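# Lift a carton with both hands and hold it

## Task

Grip the carton between both hands, raise the whole carton at least three finger-widths above the table, and keep it motionless in the air, touching nothing else at the end; no motor of either hand may read moving in hand_stopped_by when the scene ends.

## Robot and tools

Robot: the upper body of a humanoid on a stand past the table's near (-x) edge, facing roughly +x. It has two arms: left_arm (the robot's own left, on the +y side) with a five-finger left hand, and right_arm (on -y) with a right hand. The left hand mirrors the right. The body may sit slightly turned or tilted against the table.

Scene frame: every reported position is in metres in one shared frame. z = 0 is the table top and +z is up; +x runs across the table away from the robot; the table's near edge is at x = 0.18. The pelvis sits 0.01 to 0.14 m above the table; each shoulder is about 0.28 m higher, 0.06 m further in +x, and 0.10 m to its own side in y. A hand point can be at most 0.62 m from its shoulder. Printed positions grow less accurate at long reach.

Hand point and its axes: a point 0.05 m in front of the palm, where a pinch would meet. Its +z runs along the straightened fingers (they extend 0.06 to 0.07 m past it), +y points out of the palm, and +x points across the palm toward the little finger on the right hand but toward the thumb on the left hand. A wrist bracket on the little-finger side sticks out and can collide.

execute_actions(actions): actions is a list of up to 15 actions; each action is a list of 1 to 15 rows; each row is one control step of 1/30 s, and a short action repeats its final row until 15 steps are done. Every row holds 28 numbers in [-1, 1], always covering both arms: left_arm dx, dy, dz, rx, ry, rz, then left_gripper little, ring, middle, index, thumb_bend, thumb_turn, force_limit, speed, then the same fourteen for right_arm/right_gripper. The six arm numbers are an offset, not a pose: they are measured from that hand point's measured pose at the start of the action (for a call's first action, the last pose a result reported), in the hand point's own axes, and every row refers back to that same start, not to the row before. Scale: 1.0 equals 0.6 m for dx, dy, dz and 180 degrees for the rotation; rx, ry, rz form a single rotation vector. Each step the commanded pose is clipped to within 70 mm and 16 degrees of the measured one, so large offsets need several actions. The eight hand numbers are absolute targets: for the four fingers and thumb_bend +1 is straight/open and -1 fully curled/closed; thumb_turn +1 puts the thumb beside the palm, -1 in front of it. A pinch is roughly index -0.22, thumb_bend -0.75, thumb_turn -0.57. force_limit maps -1..+1 linearly to about 0..10 N at the fingertip (0..15 N for the two thumb motors) and only stops closing motors. speed maps -1..+1 to nearly still..full speed (full travel in 0.6 s). An empty list just returns state and images.

move(target, speed, blocking): target is one 28-number row as above; its arm offsets are taken from the pose in the latest result that shows one. Each hand point travels a straight path to its target, both paths finishing together in 0.5 to 10 s (cut off at 10 s). speed is the top path speed in m/s, 0.002 to 0.5, default 0.25; turning is capped at twice that value in rad/s. Hand numbers are sent when the move starts. Paths ignore obstacles and the other arm; faster moves and targets further past a contact press harder. With blocking=false a result arrives after 0.5 s while motion continues; until a result shows the end, other moves and execute_actions are refused, so use wait or stop. The move: line reports the ending (done, off_target, moving, held, fault) and limits (paced = pose clipped; held = a check blocked steps, after which the arm may speed up), plus each hand point's distance from its target.

wait(seconds): 0 to 10; arms keep their last command. stop(): brakes a running move (needs room). zoom_image(camera, region): camera is cam_high, cam_left_wrist or cam_right_wrist (each 504x504); region is [x0, y0, x1, y1] in pixels from the top-left, at most 504 by 504. show_instructions(): shows the reference images. finished_scene(scene): ends the current scene by its number; irreversible.

Results: the state line gives each arm's end_effector_position (m) and end_effector_quat_wxyz. Hand target lines show where each controller is now heading. A pose unreachable line means a clearance check altered or blocked that arm. Per hand, hand_measured (positions on the target scale), hand_stopped_by (moving, target, force, stalled, fault) and hand_load_n (fingertip load, positive when pushed open) list six values in motor order; hand_force_limit and hand_speed echo your settings. A lost grip shows as loads falling near 0.

Gripping: with the thumb turned fully in front of the palm, a hand can wrap objects 0.035 to 0.08 m wide, which rest across the palm on the wrist side of the hand point; turn the thumb before reaching the object. A motor starts only when its target changes by 0.01 or more, then runs until it arrives or hits force_limit and locks. If blocked it shows moving for the full expected duration, then stalled; the carton must not leave any motor reading moving at the end. Resending identical numbers keeps a grip. For a gentle grip close with speed -0.9 or lower. To squeeze harder raise force_limit and send a target still more closed than hand_measured; to loosen, send a more open one. There is no 'unchanged' value: to leave a hand alone repeat its last executed eight numbers, or before any, its hand_measured plus hand_force_limit and hand_speed.

Avoid: knocking anything off the table, drops, slips, slams and hard pushes; the two arms striking or pressing on each other anywhere (a hard press ends the run). Joint load limits are 22 N m, except wrist pitch and yaw at 4.4 N m (a held object's weight counts); reaching one stops that arm for 10 s. Motors warn at 90 °C and fault at 120 °C, dropping the arm. The simulation keeps running while commands are being written; the robot holds its last command meanwhile.

Each tool is called after "Emit:" by a JSON object that holds its "name" and its "arguments", one argument or row to a line.

Reference images:

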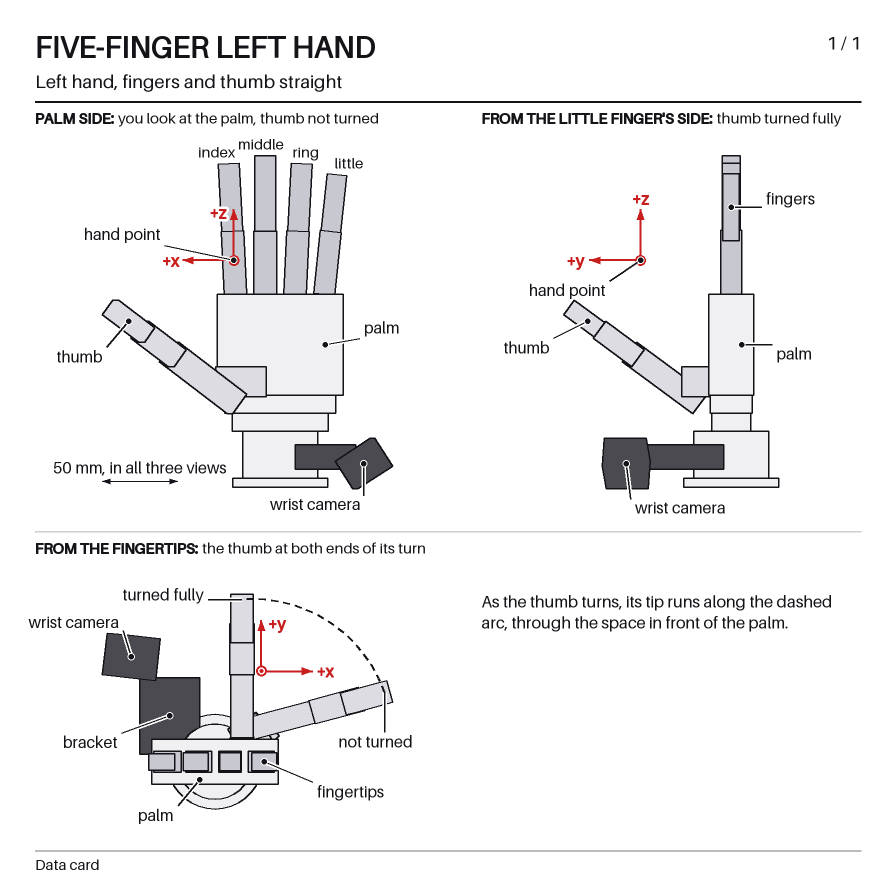

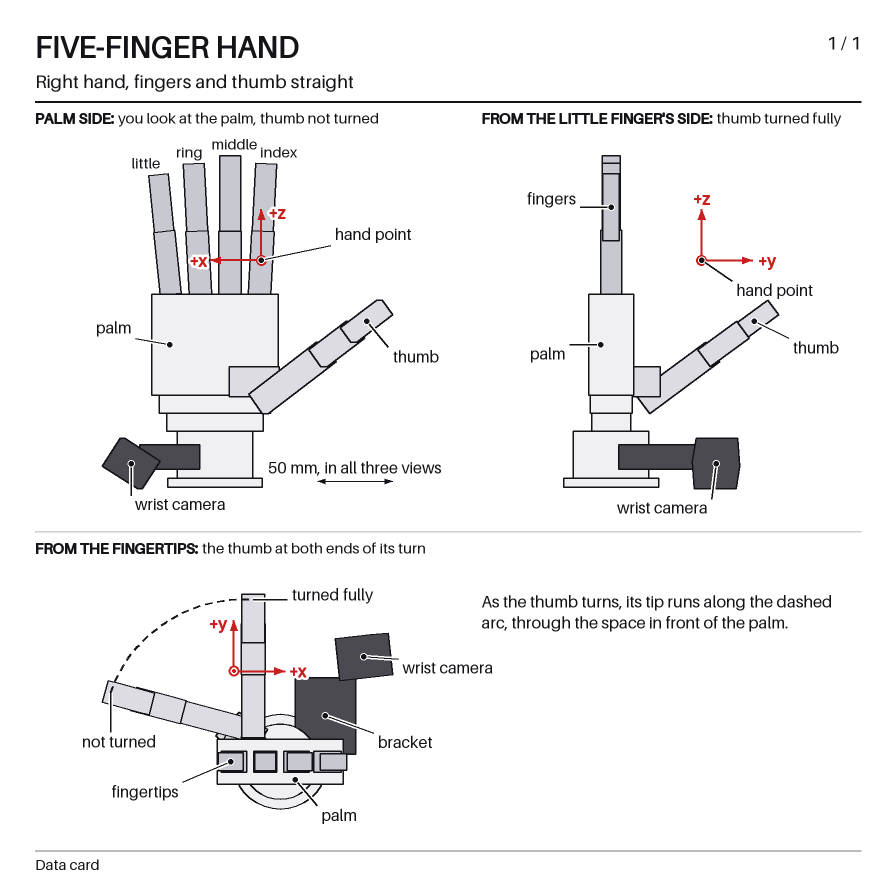

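## Session

Emit:
{"name": "execute_actions", "arguments": {
  "actions": []
}}

Scene clock: 0.00 s.
left_arm: end_effector_position=(+0.0849, +0.1576, +0.4877) hand_measured=(+1.000, +1.000, +1.000, +1.000, +1.000, +1.000) hand_load_n=(+0.0, +0.0, +0.0, +0.0, +0.0, +0.0) hand_stopped_by=(target, target, target, target, target, target) hand_force_limit=0.00 hand_speed=-0.80 end_effector_quat_wxyz=(+0.003, -0.029, -0.124, +0.992) | right_arm: end_effector_position=(+0.1934, -0.0580, +0.4412) hand_measured=(+1.000, +1.000, +1.000, +1.000, +1.000, +1.000) hand_load_n=(+0.0, +0.0, +0.0, +0.0, +0.0, +0.0) hand_stopped_by=(target, target, target, target, target, target) hand_force_limit=0.00 hand_speed=-0.80 end_effector_quat_wxyz=(+0.957, -0.219, +0.121, +0.148)
Joint positions: left_arm=[-0.167  0.563  0.253 -0.646 -0.603 -1.014 -0.215] | right_arm=[-0.037 -0.455 -0.187 -0.464  0.555 -0.963  0.425]
Joint velocities: left_arm=[-0.006  0.006  0.012  0.     0.005  0.     0.   ] | right_arm=[-0.003 -0.006  0.012  0.    -0.005  0.     0.   ]
Motor temperatures (°C, as the motors report them): left_arm=[33 28 34 35 29 23 19] | right_arm=[32 40 27 31 27 19 23]
Hand target (left_arm): +0.085, +0.158, +0.488; +0.003, -0.029, -0.124, +0.992
Hand target (right_arm): +0.193, -0.058, +0.441; +0.957, -0.219, +0.121, +0.148

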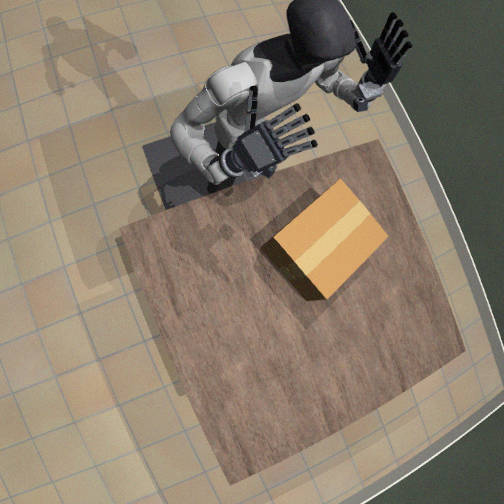

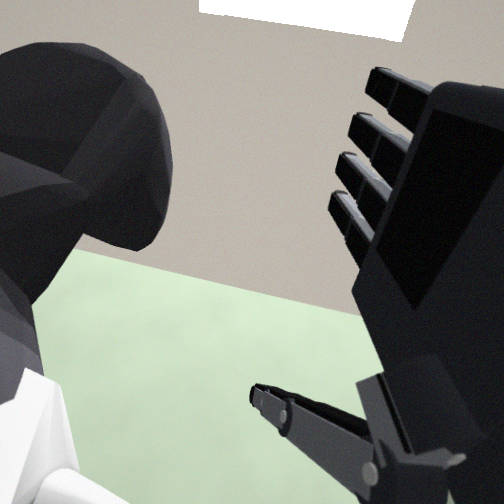

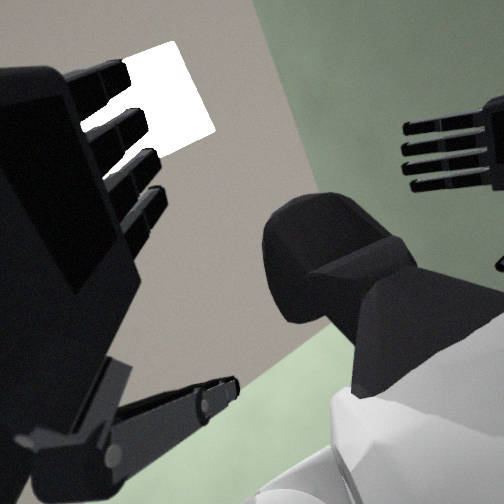

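Emit:
{"name": "zoom_image", "arguments": {
  "camera": "cam_high",
  "region": [200, 120, 450, 370]
}}

Emit:
{"name": "zoom_image", "arguments": {
  "camera": "cam_high",
  "region": [130, 0, 430, 250]
}}

Region (200, 120, 450, 370) of cam_high's 504x504 image, scaled by 2.016, with more detail than that image has.

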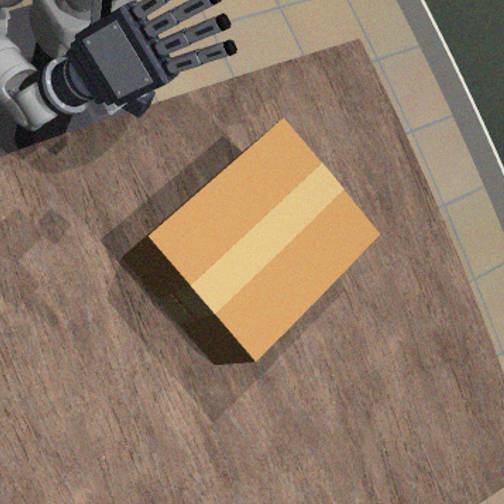

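Region (130, 0, 430, 250) of cam_high's 504x504 image, scaled by 1.680, with more detail than that image has.

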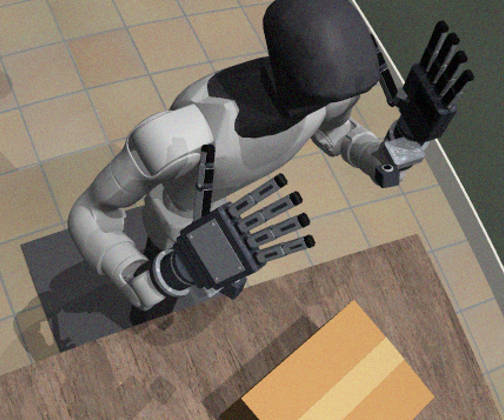

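Emit:
{"name": "move", "arguments": {
  "target": [-0.4908,0.0057,-0.3507,0.1560,-0.7141,-0.0253,1,1,1,1,1,1,0,-0.8, 0.5043,-0.0753,-0.1311,0.0654,0.5853,0.1313,1,1,1,1,1,1,0,-0.8],
  "speed": 0.4
}}

Scene clock: 6.07 s.
left_arm: end_effector_position=(+0.3926, +0.2012, +0.3034) hand_measured=(+1.000, +1.000, +1.000, +1.000, +1.000, +1.000) hand_load_n=(+0.0, +0.0, +0.0, +0.0, +0.0, +0.0) hand_stopped_by=(target, target, target, target, target, target) hand_force_limit=0.00 hand_speed=-0.80 end_effector_quat_wxyz=(-0.056, +0.841, +0.149, +0.517) | right_arm: end_effector_position=(+0.4713, -0.0513, +0.3017) hand_measured=(+1.000, +1.000, +1.000, +1.000, +1.000, +1.000) hand_load_n=(+0.0, +0.0, +0.0, +0.0, +0.0, +0.0) hand_stopped_by=(target, target, target, target, target, target) hand_force_limit=0.00 hand_speed=-0.80 end_effector_quat_wxyz=(+0.459, -0.154, +0.872, +0.072)
Joint positions: left_arm=[-0.764  1.052 -0.168 -0.611 -1.98   0.677  1.43 ] | right_arm=[-0.983 -1.235  0.285 -0.04   1.689  1.007 -0.459]
Joint velocities: left_arm=[ 0.002 -0.172  0.143  0.008 -0.018  0.184  0.128] | right_arm=[-0.003  0.002 -0.009 -0.002  0.     0.002  0.   ]
Motor temperatures (°C, as the motors report them): left_arm=[33 28 34 35 29 23 19] | right_arm=[33 40 27 32 27 20 23]
Hand target (left_arm): +0.393, +0.201, +0.303; -0.055, +0.842, +0.151, +0.515
Hand target (right_arm): +0.471, -0.051, +0.301; +0.457, -0.154, +0.873, +0.073
Off the commanded pose (left_arm): 0.004 m, 8 deg.
Off the commanded pose (right_arm): 0.013 m, 2 deg.
joint sent to its limit (left arm) — the command would take joint 5 (wrist roll) past its lower limit, so that joint was sent only as far as its limit.
move: off_target (left_arm, right_arm)

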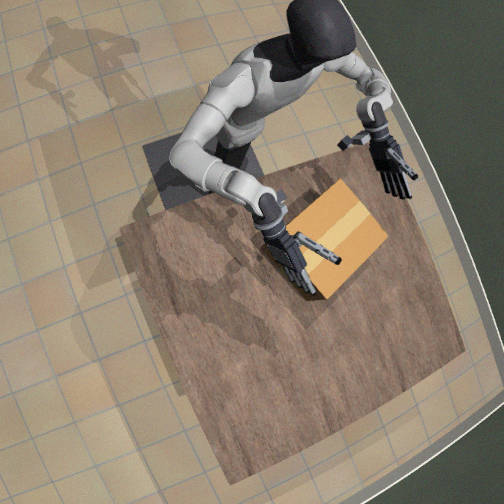

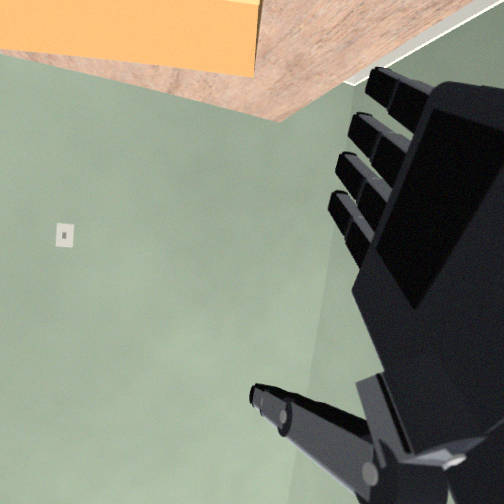

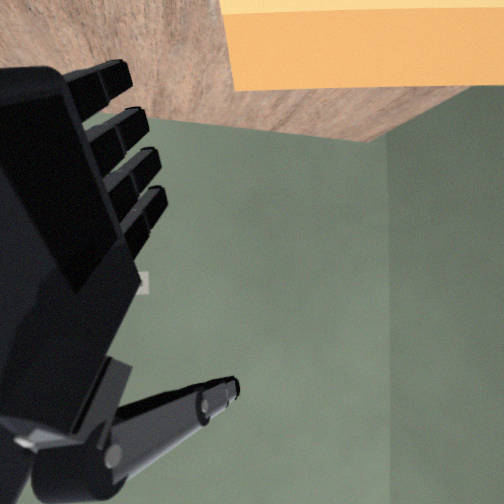

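Emit:
{"name": "execute_actions", "arguments": {
  "actions": []
}}

Scene clock: 6.27 s.
left_arm: end_effector_position=(+0.3927, +0.2012, +0.3037) hand_measured=(+1.000, +1.000, +1.000, +1.000, +1.000, +1.000) hand_load_n=(+0.0, +0.0, +0.0, +0.0, +0.0, +0.0) hand_stopped_by=(target, target, target, target, target, target) hand_force_limit=0.00 hand_speed=-0.80 end_effector_quat_wxyz=(-0.056, +0.841, +0.149, +0.517) | right_arm: end_effector_position=(+0.4713, -0.0512, +0.3017) hand_measured=(+1.000, +1.000, +1.000, +1.000, +1.000, +1.000) hand_load_n=(+0.0, +0.0, +0.0, +0.0, +0.0, +0.0) hand_stopped_by=(target, target, target, target, target, target) hand_force_limit=0.00 hand_speed=-0.80 end_effector_quat_wxyz=(+0.459, -0.154, +0.872, +0.072)
Joint positions: left_arm=[-0.764  1.041 -0.16  -0.61  -1.98   0.688  1.438] | right_arm=[-0.983 -1.235  0.285 -0.04   1.689  1.007 -0.459]
Joint velocities: left_arm=[-0.011  0.011 -0.006  0.008  0.006  0.002  0.002] | right_arm=[-0.008  0.005  0.    -0.011 -0.002  0.     0.   ]
Motor temperatures (°C, as the motors report them): left_arm=[33 28 34 35 29 23 19] | right_arm=[33 40 27 32 27 20 23]
Hand target (left_arm): +0.393, +0.201, +0.303; -0.055, +0.842, +0.151, +0.515
Hand target (right_arm): +0.471, -0.051, +0.301; +0.457, -0.154, +0.873, +0.073
Off the commanded pose (left_arm): 0.004 m, 8 deg.
Off the commanded pose (right_arm): 0.013 m, 2 deg.

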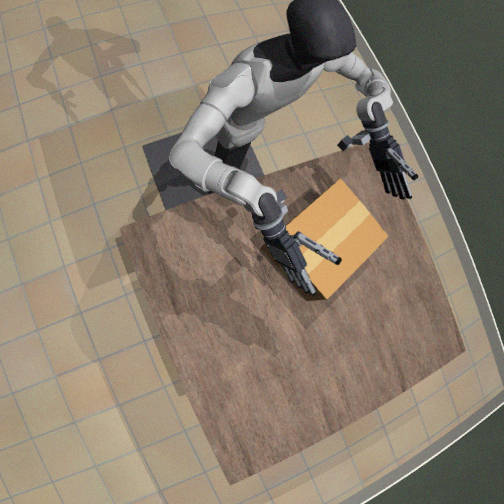

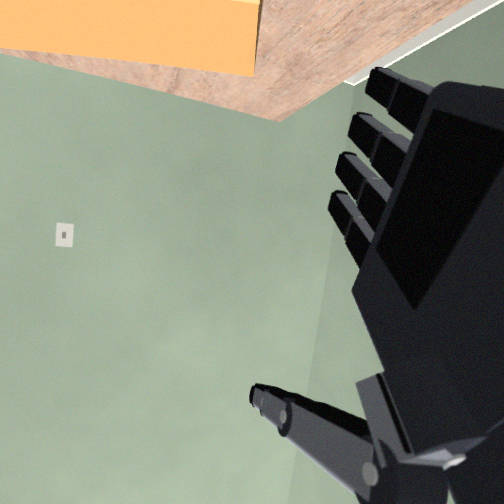

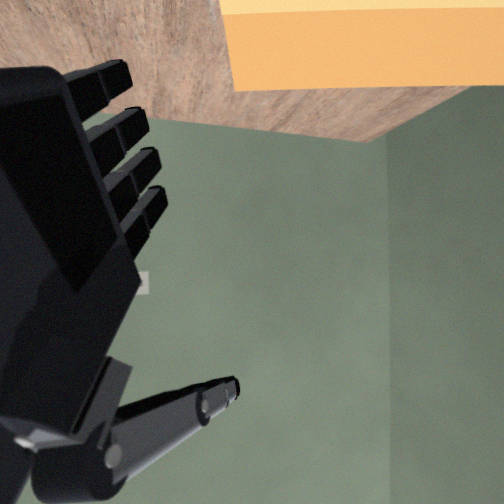

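Emit:
{"name": "move", "arguments": {
  "target": [-0.2217,-0.0175,0.111,0.0088,-0.0034,0.0169,1,1,1,1,1,1,0,-0.8, 0.2012,-0.0123,0.1403,0.0048,-0.0367,0.0088,1,1,1,1,1,1,0,-0.8],
  "speed": 0.15
}}

Scene clock: 8.37 s.
left_arm: end_effector_position=(+0.3886, +0.2070, +0.1519) hand_measured=(+1.000, +1.000, +1.000, +1.000, +1.000, +1.000) hand_load_n=(+0.0, +0.0, +0.0, +0.0, +0.0, +0.0) hand_stopped_by=(target, target, target, target, target, target) hand_force_limit=0.00 hand_speed=-0.80 end_effector_quat_wxyz=(-0.086, +0.848, +0.130, +0.507) | right_arm: end_effector_position=(+0.4809, -0.0680, +0.1548) hand_measured=(+1.000, +1.000, +1.000, +1.000, +1.000, +1.000) hand_load_n=(+0.0, +0.0, +0.0, +0.0, +0.0, +0.0) hand_stopped_by=(target, target, target, target, target, target) hand_force_limit=0.00 hand_speed=-0.80 end_effector_quat_wxyz=(+0.508, -0.117, +0.850, +0.078)
Joint positions: left_arm=[-0.319  0.816 -0.416 -0.398 -1.11   0.432  0.906] | right_arm=[-0.54  -0.903  0.458  0.159  1.093  0.309 -0.174]
Joint velocities: left_arm=[ 0.005 -0.006 -0.003 -0.005 -0.009 -0.001  0.   ] | right_arm=[ 0.    -0.006 -0.034  0.003 -0.008  0.     0.   ]
Motor temperatures (°C, as the motors report them): left_arm=[33 28 34 35 29 23 19] | right_arm=[33 41 27 32 27 20 23]
Hand target (left_arm): +0.389, +0.207, +0.153; -0.087, +0.847, +0.130, +0.509
Hand target (right_arm): +0.481, -0.068, +0.155; +0.509, -0.118, +0.849, +0.077
Off the commanded pose (left_arm): 0.006 m, 1 deg.
Off the commanded pose (right_arm): 0.010 m, 2 deg.
move: off_target (left_arm, right_arm)

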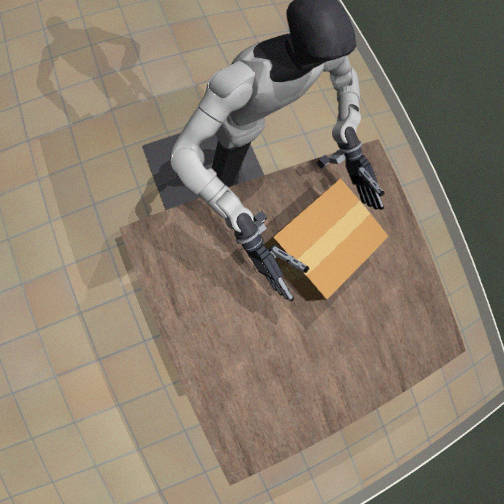

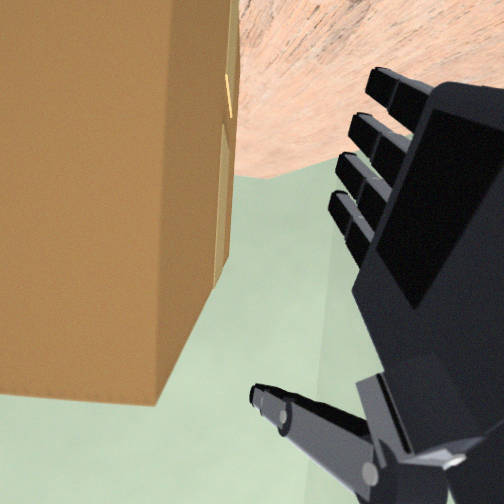

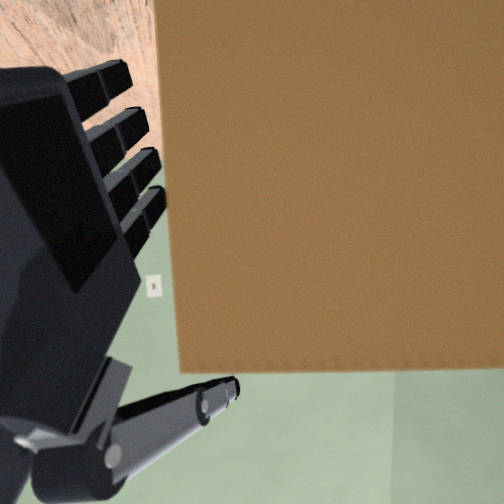

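Emit:
{"name": "move", "arguments": {
  "target": [0.009,0.1,-0.004,0,0,0,1,1,1,1,1,1,0,-0.8, -0.0045,0.06,-0.003,-0.007,-0.001,-0.0087,1,1,1,1,1,1,0,-0.8],
  "speed": 0.08
}}

Emit:
{"name": "zoom_image", "arguments": {
  "camera": "cam_high",
  "region": [220, 120, 420, 320]
}}

Scene clock: 9.80 s.
left_arm: end_effector_position=(+0.4065, +0.1510, +0.1538) hand_measured=(+1.000, +1.000, +1.000, +1.000, +1.000, +1.000) hand_load_n=(+0.0, +0.0, +0.0, +0.0, +0.0, +0.0) hand_stopped_by=(target, target, target, target, target, target) hand_force_limit=0.00 hand_speed=-0.80 end_effector_quat_wxyz=(-0.083, +0.850, +0.136, +0.503) | right_arm: end_effector_position=(+0.4698, -0.0346, +0.1573) hand_measured=(+1.000, +1.000, +1.000, +1.000, +1.000, +1.000) hand_load_n=(+0.0, +0.0, +0.0, +0.0, +0.0, +0.0) hand_stopped_by=(target, target, target, target, target, target) hand_force_limit=0.00 hand_speed=-0.80 end_effector_quat_wxyz=(+0.507, -0.133, +0.848, +0.081)
Joint positions: left_arm=[-0.485  0.588 -0.555 -0.352 -1.072  0.503  1.116] | right_arm=[-0.558 -0.865  0.496  0.045  1.093  0.354 -0.294]
Joint velocities: left_arm=[-0.002 -0.003 -0.009 -0.003 -0.011  0.     0.   ] | right_arm=[ 0.008 -0.012 -0.003  0.    -0.006  0.    -0.001]
Motor temperatures (°C, as the motors report them): left_arm=[34 28 34 35 29 23 19] | right_arm=[34 41 27 32 27 20 23]
Hand target (left_arm): +0.407, +0.151, +0.154; -0.086, +0.849, +0.135, +0.503
Hand target (right_arm): +0.470, -0.034, +0.157; +0.507, -0.135, +0.847, +0.080
Off the commanded pose (left_arm): 0.003 m, 1 deg.
Off the commanded pose (right_arm): 0.002 m, 0 deg.
move: done

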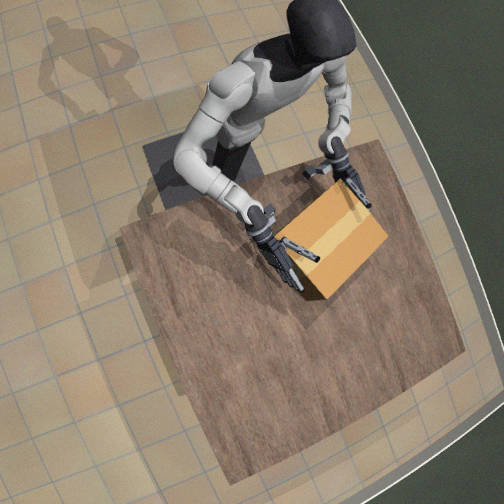

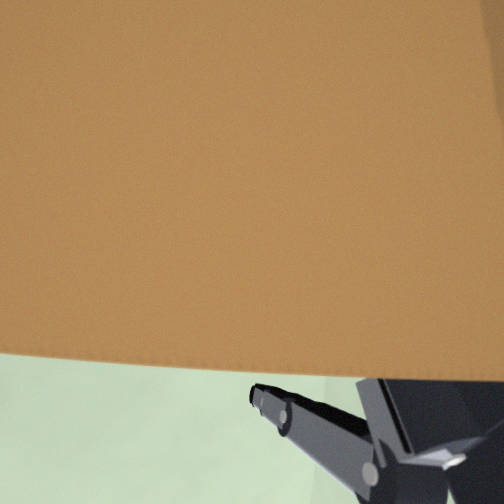

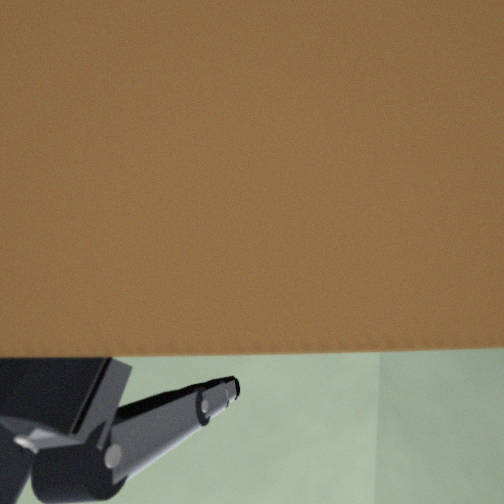

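Region (220, 120, 420, 320) of cam_high's 504x504 image, scaled by 2.520, with more detail than that image has.

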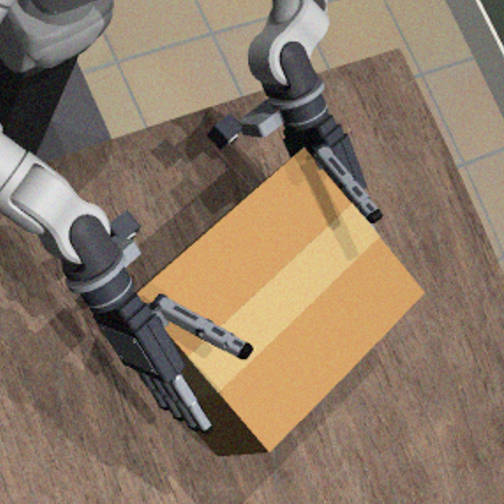

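Emit:
{"name": "move", "arguments": {
  "target": [0,0.05,0,0,0,0,1,1,1,1,1,1,0,-0.8, 0,0.05,0,0,0,0,1,1,1,1,1,1,0,-0.8],
  "speed": 0.04
}}

Emit:
{"name": "zoom_image", "arguments": {
  "camera": "cam_high",
  "region": [220, 120, 420, 320]
}}

Scene clock: 10.93 s.
left_arm: end_effector_position=(+0.4147, +0.1532, +0.1508) hand_measured=(+1.000, +1.000, +1.000, +1.000, +1.000, +1.000) hand_load_n=(+0.0, +0.0, +0.0, +0.0, +0.0, +0.0) hand_stopped_by=(target, target, target, target, target, target) hand_force_limit=0.00 hand_speed=-0.80 end_effector_quat_wxyz=(-0.125, +0.843, +0.154, +0.500) | right_arm: end_effector_position=(+0.4711, -0.0341, +0.1536) hand_measured=(+1.000, +1.000, +1.000, +1.000, +1.000, +1.000) hand_load_n=(+0.0, +0.0, +0.0, +0.0, +0.0, +0.0) hand_stopped_by=(target, target, target, target, target, target) hand_force_limit=0.00 hand_speed=-0.80 end_effector_quat_wxyz=(+0.510, -0.119, +0.851, +0.042)
Joint positions: left_arm=[-0.541  0.511 -0.597 -0.282 -1.026  0.503  1.225] | right_arm=[-0.561 -0.838  0.511 -0.012  1.084  0.388 -0.447]
Joint velocities: left_arm=[-0.006 -0.003 -0.02  -0.003 -0.014  0.     0.005] | right_arm=[ 0.    -0.003  0.     0.002 -0.005  0.    -0.002]
Motor temperatures (°C, as the motors report them): left_arm=[34 28 34 35 29 23 19] | right_arm=[34 41 27 32 27 20 23]
Hand target (left_arm): +0.414, +0.123, +0.153; -0.082, +0.851, +0.137, +0.501
Hand target (right_arm): +0.459, -0.007, +0.157; +0.506, -0.134, +0.848, +0.080
Off the commanded pose (left_arm): 0.031 m, 5 deg.
Off the commanded pose (right_arm): 0.030 m, 5 deg.
move: off_target (left_arm, right_arm)

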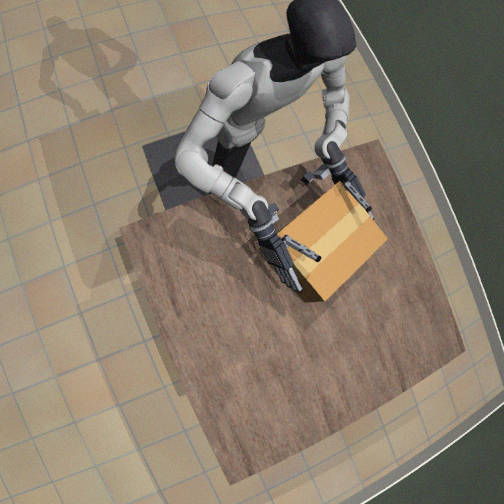

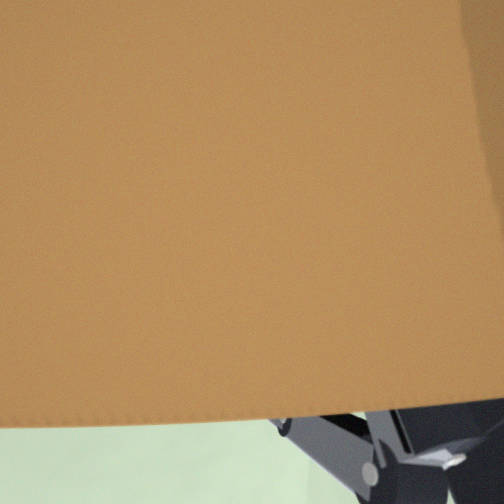

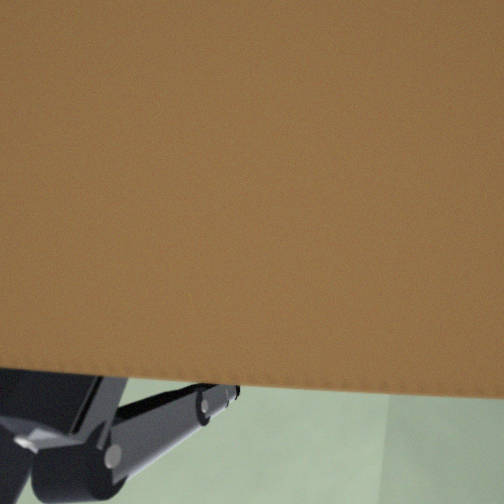

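Region (220, 120, 420, 320) of cam_high's 504x504 image, scaled by 2.520, with more detail than that image has.

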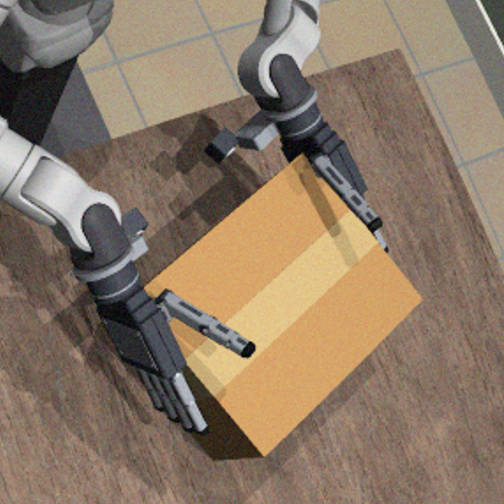

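Emit:
{"name": "execute_actions", "arguments": {
  "actions": [
    [[-0.0015,0.0477,-0.0193,-0.035,-0.005,-0.004,0.55,0.55,0.55,0.55,1,1,-0.5,-0.7, -0.005,0.0492,-0.009,-0.032,-0.002,0.005,0.55,0.55,0.55,0.55,1,1,-0.5,-0.7],[-0.0015,0.0477,-0.0193,-0.040,-0.005,-0.004,0.55,0.55,0.55,0.55,1,1,-0.5,-0.7, -0.005,0.0492,-0.009,-0.037,-0.002,0.005,0.55,0.55,0.55,0.55,1,1,-0.5,-0.7],[-0.0015,0.0477,-0.0193,-0.045,-0.005,-0.004,0.55,0.55,0.55,0.55,1,1,-0.5,-0.7, -0.005,0.0492,-0.009,-0.042,-0.002,0.005,0.55,0.55,0.55,0.55,1,1,-0.5,-0.7],[-0.0015,0.0477,-0.0193,-0.051,-0.005,-0.004,0.55,0.55,0.55,0.55,1,1,-0.5,-0.7, -0.005,0.0492,-0.009,-0.048,-0.002,0.005,0.55,0.55,0.55,0.55,1,1,-0.5,-0.7]]
  ]
}}

Emit:
{"name": "wait", "arguments": {
  "seconds": 0.5
}}

Scene clock: 12.43 s.
left_arm: end_effector_position=(+0.4168, +0.1493, +0.1523) hand_measured=(+0.818, +0.836, +0.870, +0.852, +1.000, +1.000) hand_load_n=(+2.0, +2.0, +0.0, +1.5, +0.0, +0.0) hand_stopped_by=(force, force, force, force, target, target) hand_force_limit=-0.50 hand_speed=-0.70 end_effector_quat_wxyz=(-0.095, +0.847, +0.137, +0.505) | right_arm: end_effector_position=(+0.4723, -0.0323, +0.1549) hand_measured=(+0.802, +0.820, +0.852, +0.852, +1.000, +1.000) hand_load_n=(+0.0, +4.5, +0.5, +0.5, +0.0, +0.0) hand_stopped_by=(moving, force, force, force, target, target) hand_force_limit=-0.50 hand_speed=-0.70 end_effector_quat_wxyz=(+0.507, -0.134, +0.849, +0.069)
Joint positions: left_arm=[-0.535  0.555 -0.584 -0.282 -1.048  0.488  1.126] | right_arm=[-0.577 -0.851  0.51   0.05   1.082  0.366 -0.325]
Joint velocities: left_arm=[-0.005  0.006  0.015 -0.002 -0.006  0.    -0.001] | right_arm=[-0.008  0.012 -0.002  0.021 -0.034  0.     0.   ]
Motor temperatures (°C, as the motors report them): left_arm=[34 28 34 36 29 23 19] | right_arm=[34 41 27 32 27 20 24]
Hand target (left_arm): +0.415, +0.123, +0.155; -0.053, +0.853, +0.120, +0.505
Hand target (right_arm): +0.460, -0.007, +0.158; +0.502, -0.150, +0.845, +0.110
Off the commanded pose (left_arm): 0.027 m, 5 deg.
Off the commanded pose (right_arm): 0.029 m, 5 deg.

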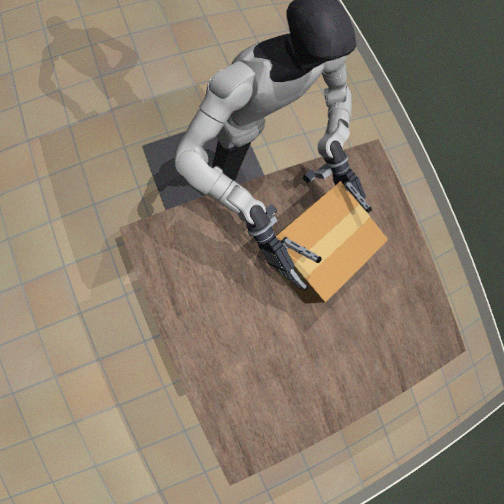

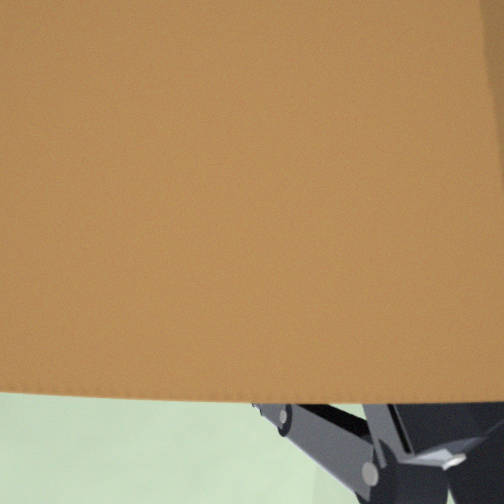

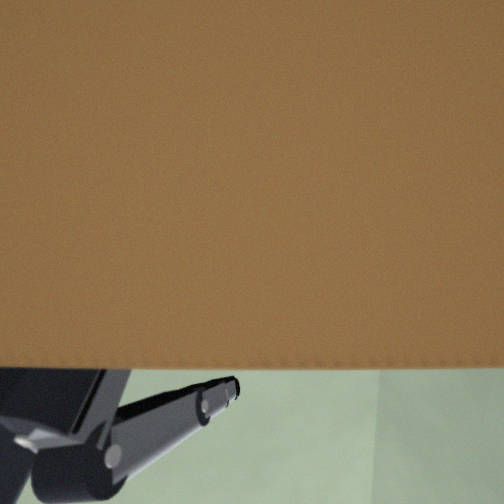

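Scene clock: 12.93 s.
left_arm: end_effector_position=(+0.4168, +0.1493, +0.1523) hand_measured=(+0.818, +0.836, +0.870, +0.852, +1.000, +1.000) hand_load_n=(+2.0, +2.0, +0.0, +1.5, +0.0, +0.0) hand_stopped_by=(force, force, force, force, target, target) hand_force_limit=-0.50 hand_speed=-0.70 end_effector_quat_wxyz=(-0.095, +0.847, +0.137, +0.506) | right_arm: end_effector_position=(+0.4724, -0.0324, +0.1548) hand_measured=(+0.786, +0.820, +0.852, +0.852, +1.000, +1.000) hand_load_n=(+3.0, +2.5, +0.0, +0.0, +0.0, +0.0) hand_stopped_by=(force, force, force, force, target, target) hand_force_limit=-0.50 hand_speed=-0.70 end_effector_quat_wxyz=(+0.507, -0.135, +0.849, +0.069)
Joint positions: left_arm=[-0.536  0.555 -0.584 -0.282 -1.048  0.488  1.126] | right_arm=[-0.577 -0.851  0.51   0.05   1.081  0.366 -0.325]
Joint velocities: left_arm=[-0.005  0.011  0.008  0.    -0.006  0.     0.   ] | right_arm=[-0.002 -0.003  0.002  0.003  0.003  0.     0.   ]
Motor temperatures (°C, as the motors report them): left_arm=[34 28 34 36 29 23 19] | right_arm=[35 41 27 32 27 20 24]
Hand target (left_arm): +0.415, +0.123, +0.155; -0.053, +0.853, +0.120, +0.505
Hand target (right_arm): +0.460, -0.007, +0.158; +0.502, -0.150, +0.845, +0.110
Off the commanded pose (left_arm): 0.027 m, 5 deg.
Off the commanded pose (right_arm): 0.029 m, 5 deg.
wait: 0.50 s; at rest by 0.17 s

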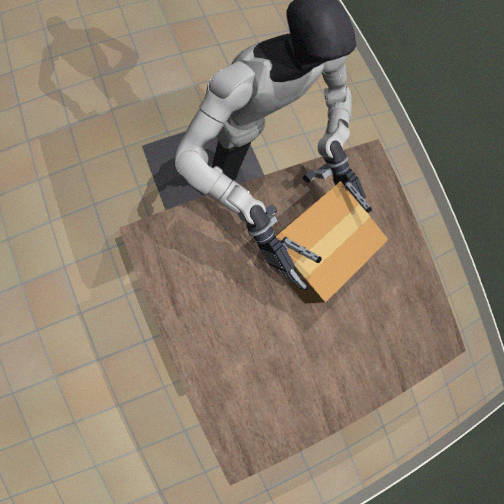

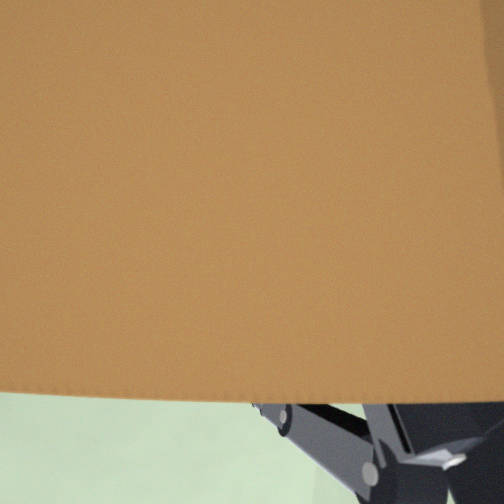

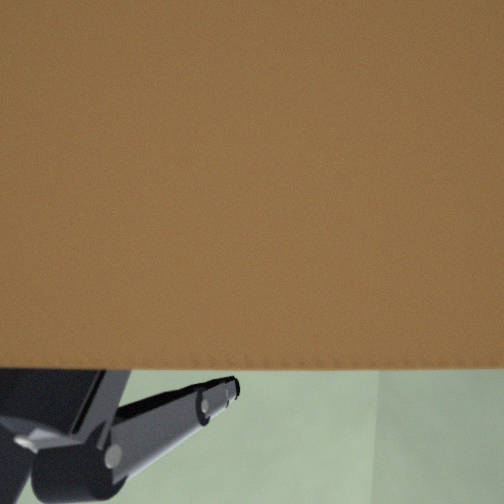

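Emit:
{"name": "execute_actions", "arguments": {
  "actions": [
    [[-0.004,0.046,-0.018,-0.031,-0.005,-0.004,0.55,0.55,0.55,0.55,1,1,-0.5,-0.7, -0.002,0.051,-0.009,-0.030,-0.002,0.005,0.55,0.55,0.55,0.55,1,1,-0.5,-0.7],[-0.004,0.050,-0.019,-0.033,-0.006,-0.005,0.55,0.55,0.55,0.55,1,1,-0.5,-0.7, -0.002,0.055,-0.010,-0.033,-0.002,0.006,0.55,0.55,0.55,0.55,1,1,-0.5,-0.7],[-0.005,0.054,-0.020,-0.036,-0.006,-0.005,0.55,0.55,0.55,0.55,1,1,-0.5,-0.7, -0.003,0.060,-0.010,-0.035,-0.002,0.006,0.55,0.55,0.55,0.55,1,1,-0.5,-0.7],[-0.005,0.058,-0.022,-0.038,-0.007,-0.006,0.55,0.55,0.55,0.55,1,1,-0.5,-0.7, -0.003,0.064,-0.011,-0.038,-0.002,0.007,0.55,0.55,0.55,0.55,1,1,-0.5,-0.7],[-0.005,0.062,-0.023,-0.041,-0.007,-0.006,0.55,0.55,0.55,0.55,1,1,-0.5,-0.7, -0.003,0.068,-0.012,-0.040,-0.002,0.007,0.55,0.55,0.55,0.55,1,1,-0.5,-0.7],[-0.003,0.062,-0.024,-0.041,-0.007,-0.006,0.55,0.55,0.55,0.55,1,1,-0.5,-0.7, -0.005,0.068,-0.013,-0.040,-0.002,0.007,0.55,0.55,0.55,0.55,1,1,-0.5,-0.7],[0.000,0.062,-0.026,-0.041,-0.007,-0.006,0.55,0.55,0.55,0.55,1,1,-0.5,-0.7, -0.008,0.068,-0.015,-0.040,-0.002,0.007,0.55,0.55,0.55,0.55,1,1,-0.5,-0.7],[0.004,0.062,-0.028,-0.041,-0.007,-0.006,0.55,0.55,0.55,0.55,1,1,-0.5,-0.7, -0.012,0.068,-0.017,-0.040,-0.002,0.007,0.55,0.55,0.55,0.55,1,1,-0.5,-0.7],[0.008,0.062,-0.030,-0.041,-0.007,-0.006,0.55,0.55,0.55,0.55,1,1,-0.5,-0.7, -0.016,0.068,-0.019,-0.040,-0.002,0.007,0.55,0.55,0.55,0.55,1,1,-0.5,-0.7],[0.013,0.062,-0.033,-0.041,-0.007,-0.006,0.55,0.55,0.55,0.55,1,1,-0.5,-0.7, -0.021,0.068,-0.022,-0.040,-0.002,0.007,0.55,0.55,0.55,0.55,1,1,-0.5,-0.7],[0.018,0.061,-0.035,-0.041,-0.007,-0.006,0.55,0.55,0.55,0.55,1,1,-0.5,-0.7, -0.026,0.067,-0.024,-0.040,-0.002,0.007,0.55,0.55,0.55,0.55,1,1,-0.5,-0.7],[0.022,0.061,-0.037,-0.041,-0.007,-0.006,0.55,0.55,0.55,0.55,1,1,-0.5,-0.7, -0.030,0.067,-0.027,-0.040,-0.002,0.007,0.55,0.55,0.55,0.55,1,1,-0.5,-0.7],[0.026,0.061,-0.040,-0.041,-0.007,-0.006,0.55,0.55,0.55,0.55,1,1,-0.5,-0.7, -0.034,0.067,-0.029,-0.040,-0.002,0.007,0.55,0.55,0.55,0.55,1,1,-0.5,-0.7],[0.030,0.061,-0.042,-0.041,-0.007,-0.006,0.55,0.55,0.55,0.55,1,1,-0.5,-0.7, -0.038,0.067,-0.031,-0.040,-0.002,0.007,0.55,0.55,0.55,0.55,1,1,-0.5,-0.7],[0.032,0.061,-0.043,-0.041,-0.007,-0.006,0.55,0.55,0.55,0.55,1,1,-0.5,-0.7, -0.040,0.067,-0.032,-0.040,-0.002,0.007,0.55,0.55,0.55,0.55,1,1,-0.5,-0.7]]
  ]
}}

Emit:
{"name": "wait", "arguments": {
  "seconds": 0.3
}}

Scene clock: 14.43 s.
left_arm: end_effector_position=(+0.4124, +0.1460, +0.1548) hand_measured=(+0.820, +0.836, +0.870, +0.852, +1.000, +1.000) hand_load_n=(+1.5, +2.0, +0.5, +3.5, +0.0, +0.0) hand_stopped_by=(force, force, force, force, target, target) hand_force_limit=-0.50 hand_speed=-0.70 end_effector_quat_wxyz=(-0.095, +0.859, +0.133, +0.486) | right_arm: end_effector_position=(+0.4656, -0.0334, +0.1572) hand_measured=(+0.786, +0.820, +0.852, +0.852, +1.000, +1.000) hand_load_n=(+1.0, +5.0, +1.0, +1.5, +0.0, +0.0) hand_stopped_by=(force, force, force, force, target, target) hand_force_limit=-0.50 hand_speed=-0.70 end_effector_quat_wxyz=(+0.489, -0.143, +0.858, +0.063)
Joint positions: left_arm=[-0.557  0.559 -0.558 -0.329 -1.138  0.572  1.195] | right_arm=[-0.578 -0.894  0.491 -0.017  1.134  0.451 -0.36 ]
Joint velocities: left_arm=[-0.077  0.018  0.14  -0.219 -0.425  0.353  0.336] | right_arm=[-0.011 -0.164 -0.12  -0.276  0.279  0.387 -0.179]
Motor temperatures (°C, as the motors report them): left_arm=[35 28 34 36 29 23 20] | right_arm=[35 41 27 32 27 21 25]
Hand target (left_arm): +0.414, +0.110, +0.180; -0.033, +0.855, +0.112, +0.505
Hand target (right_arm): +0.453, +0.004, +0.183; +0.499, -0.161, +0.842, +0.128
Off the commanded pose (left_arm): 0.045 m, 8 deg.
Off the commanded pose (right_arm): 0.048 m, 8 deg.

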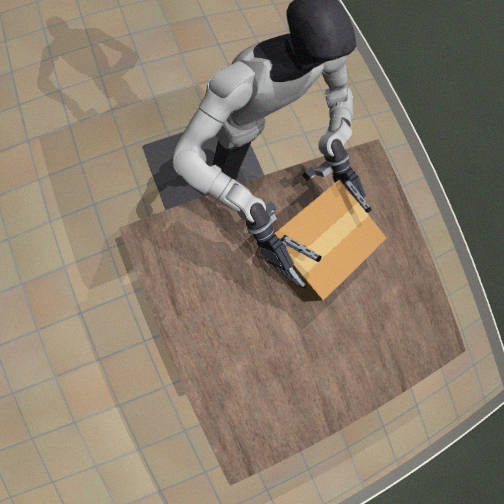

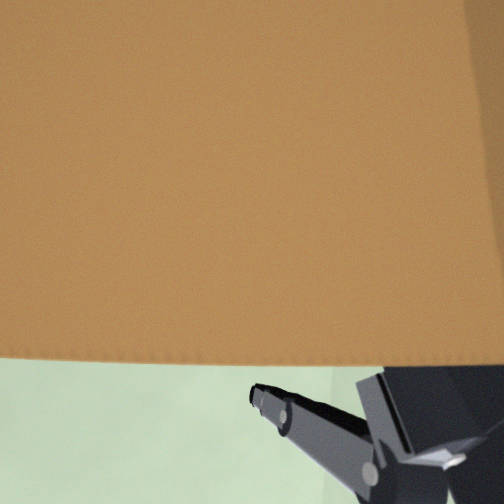

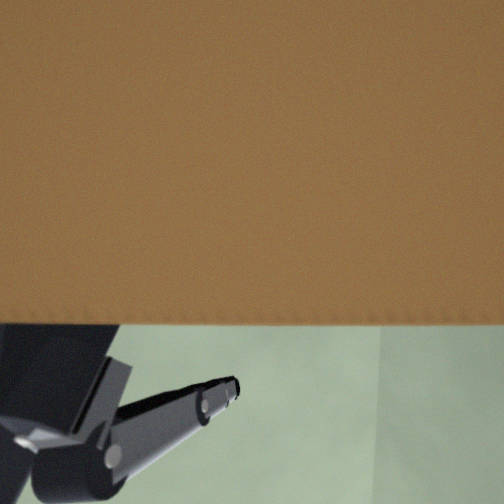

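Scene clock: 14.73 s.
left_arm: end_effector_position=(+0.4207, +0.1483, +0.1828) hand_measured=(+0.820, +0.838, +0.870, +0.852, +1.000, +1.000) hand_load_n=(+2.0, +8.0, +0.0, +0.0, +0.0, +0.0) hand_stopped_by=(force, force, force, force, target, target) hand_force_limit=-0.50 hand_speed=-0.70 end_effector_quat_wxyz=(-0.087, +0.842, +0.146, +0.512) | right_arm: end_effector_position=(+0.4748, -0.0329, +0.1824) hand_measured=(+0.786, +0.820, +0.852, +0.852, +1.000, +1.000) hand_load_n=(+6.0, +3.0, +0.5, +1.0, +0.0, +0.0) hand_stopped_by=(force, force, force, force, target, target) hand_force_limit=-0.50 hand_speed=-0.70 end_effector_quat_wxyz=(+0.513, -0.134, +0.845, +0.067)
Joint positions: left_arm=[-0.594  0.561 -0.528 -0.362 -1.151  0.568  1.218] | right_arm=[-0.602 -0.91   0.459 -0.039  1.154  0.449 -0.373]
Joint velocities: left_arm=[0.002 0.006 0.    0.    0.    0.    0.   ] | right_arm=[-0.003  0.     0.011 -0.006 -0.003  0.     0.   ]
Motor temperatures (°C, as the motors report them): left_arm=[35 28 34 36 29 23 20] | right_arm=[35 41 27 33 27 21 25]
Hand target (left_arm): +0.414, +0.110, +0.180; -0.033, +0.855, +0.112, +0.505
Hand target (right_arm): +0.453, +0.004, +0.183; +0.499, -0.161, +0.842, +0.128
Off the commanded pose (left_arm): 0.039 m, 7 deg.
Off the commanded pose (right_arm): 0.043 m, 8 deg.
wait: 0.30 s; no rest

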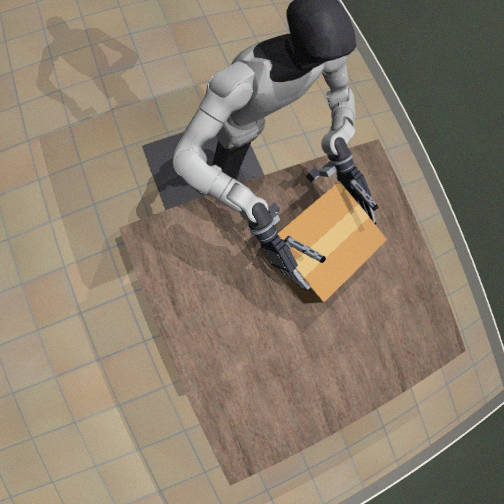

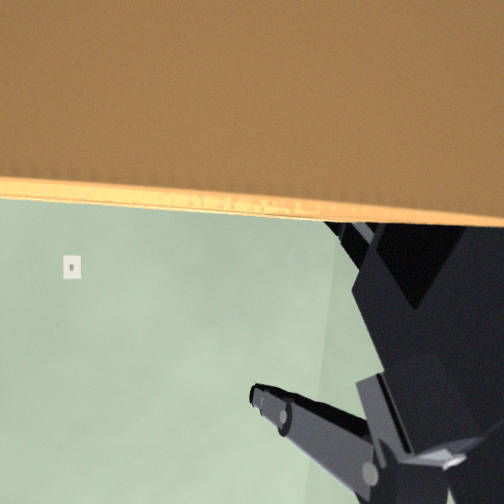

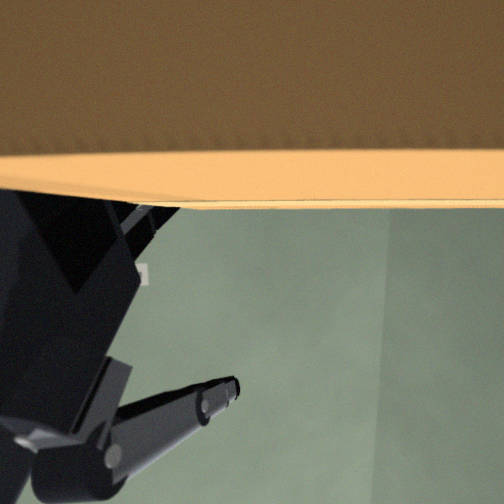

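Emit:
{"name": "zoom_image", "arguments": {
  "camera": "cam_high",
  "region": [230, 130, 400, 300]
}}

Emit:
{"name": "zoom_image", "arguments": {
  "camera": "cam_right_wrist",
  "region": [0, 150, 300, 504]
}}

Region (230, 130, 400, 300) of cam_high's 504x504 image, scaled by 2.965, with more detail than that image has.

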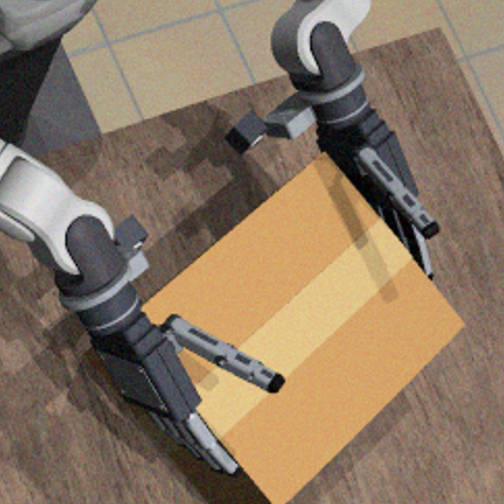

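Region (0, 150, 300, 504) of cam_right_wrist's 504x504 image, scaled by 1.424, with more detail than that image has; it fills the left 427 columns of this view, and the rest is white.

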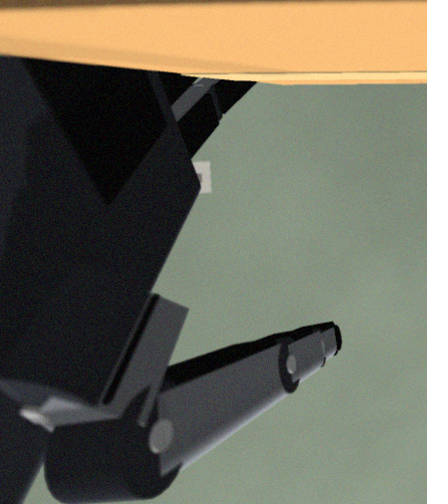

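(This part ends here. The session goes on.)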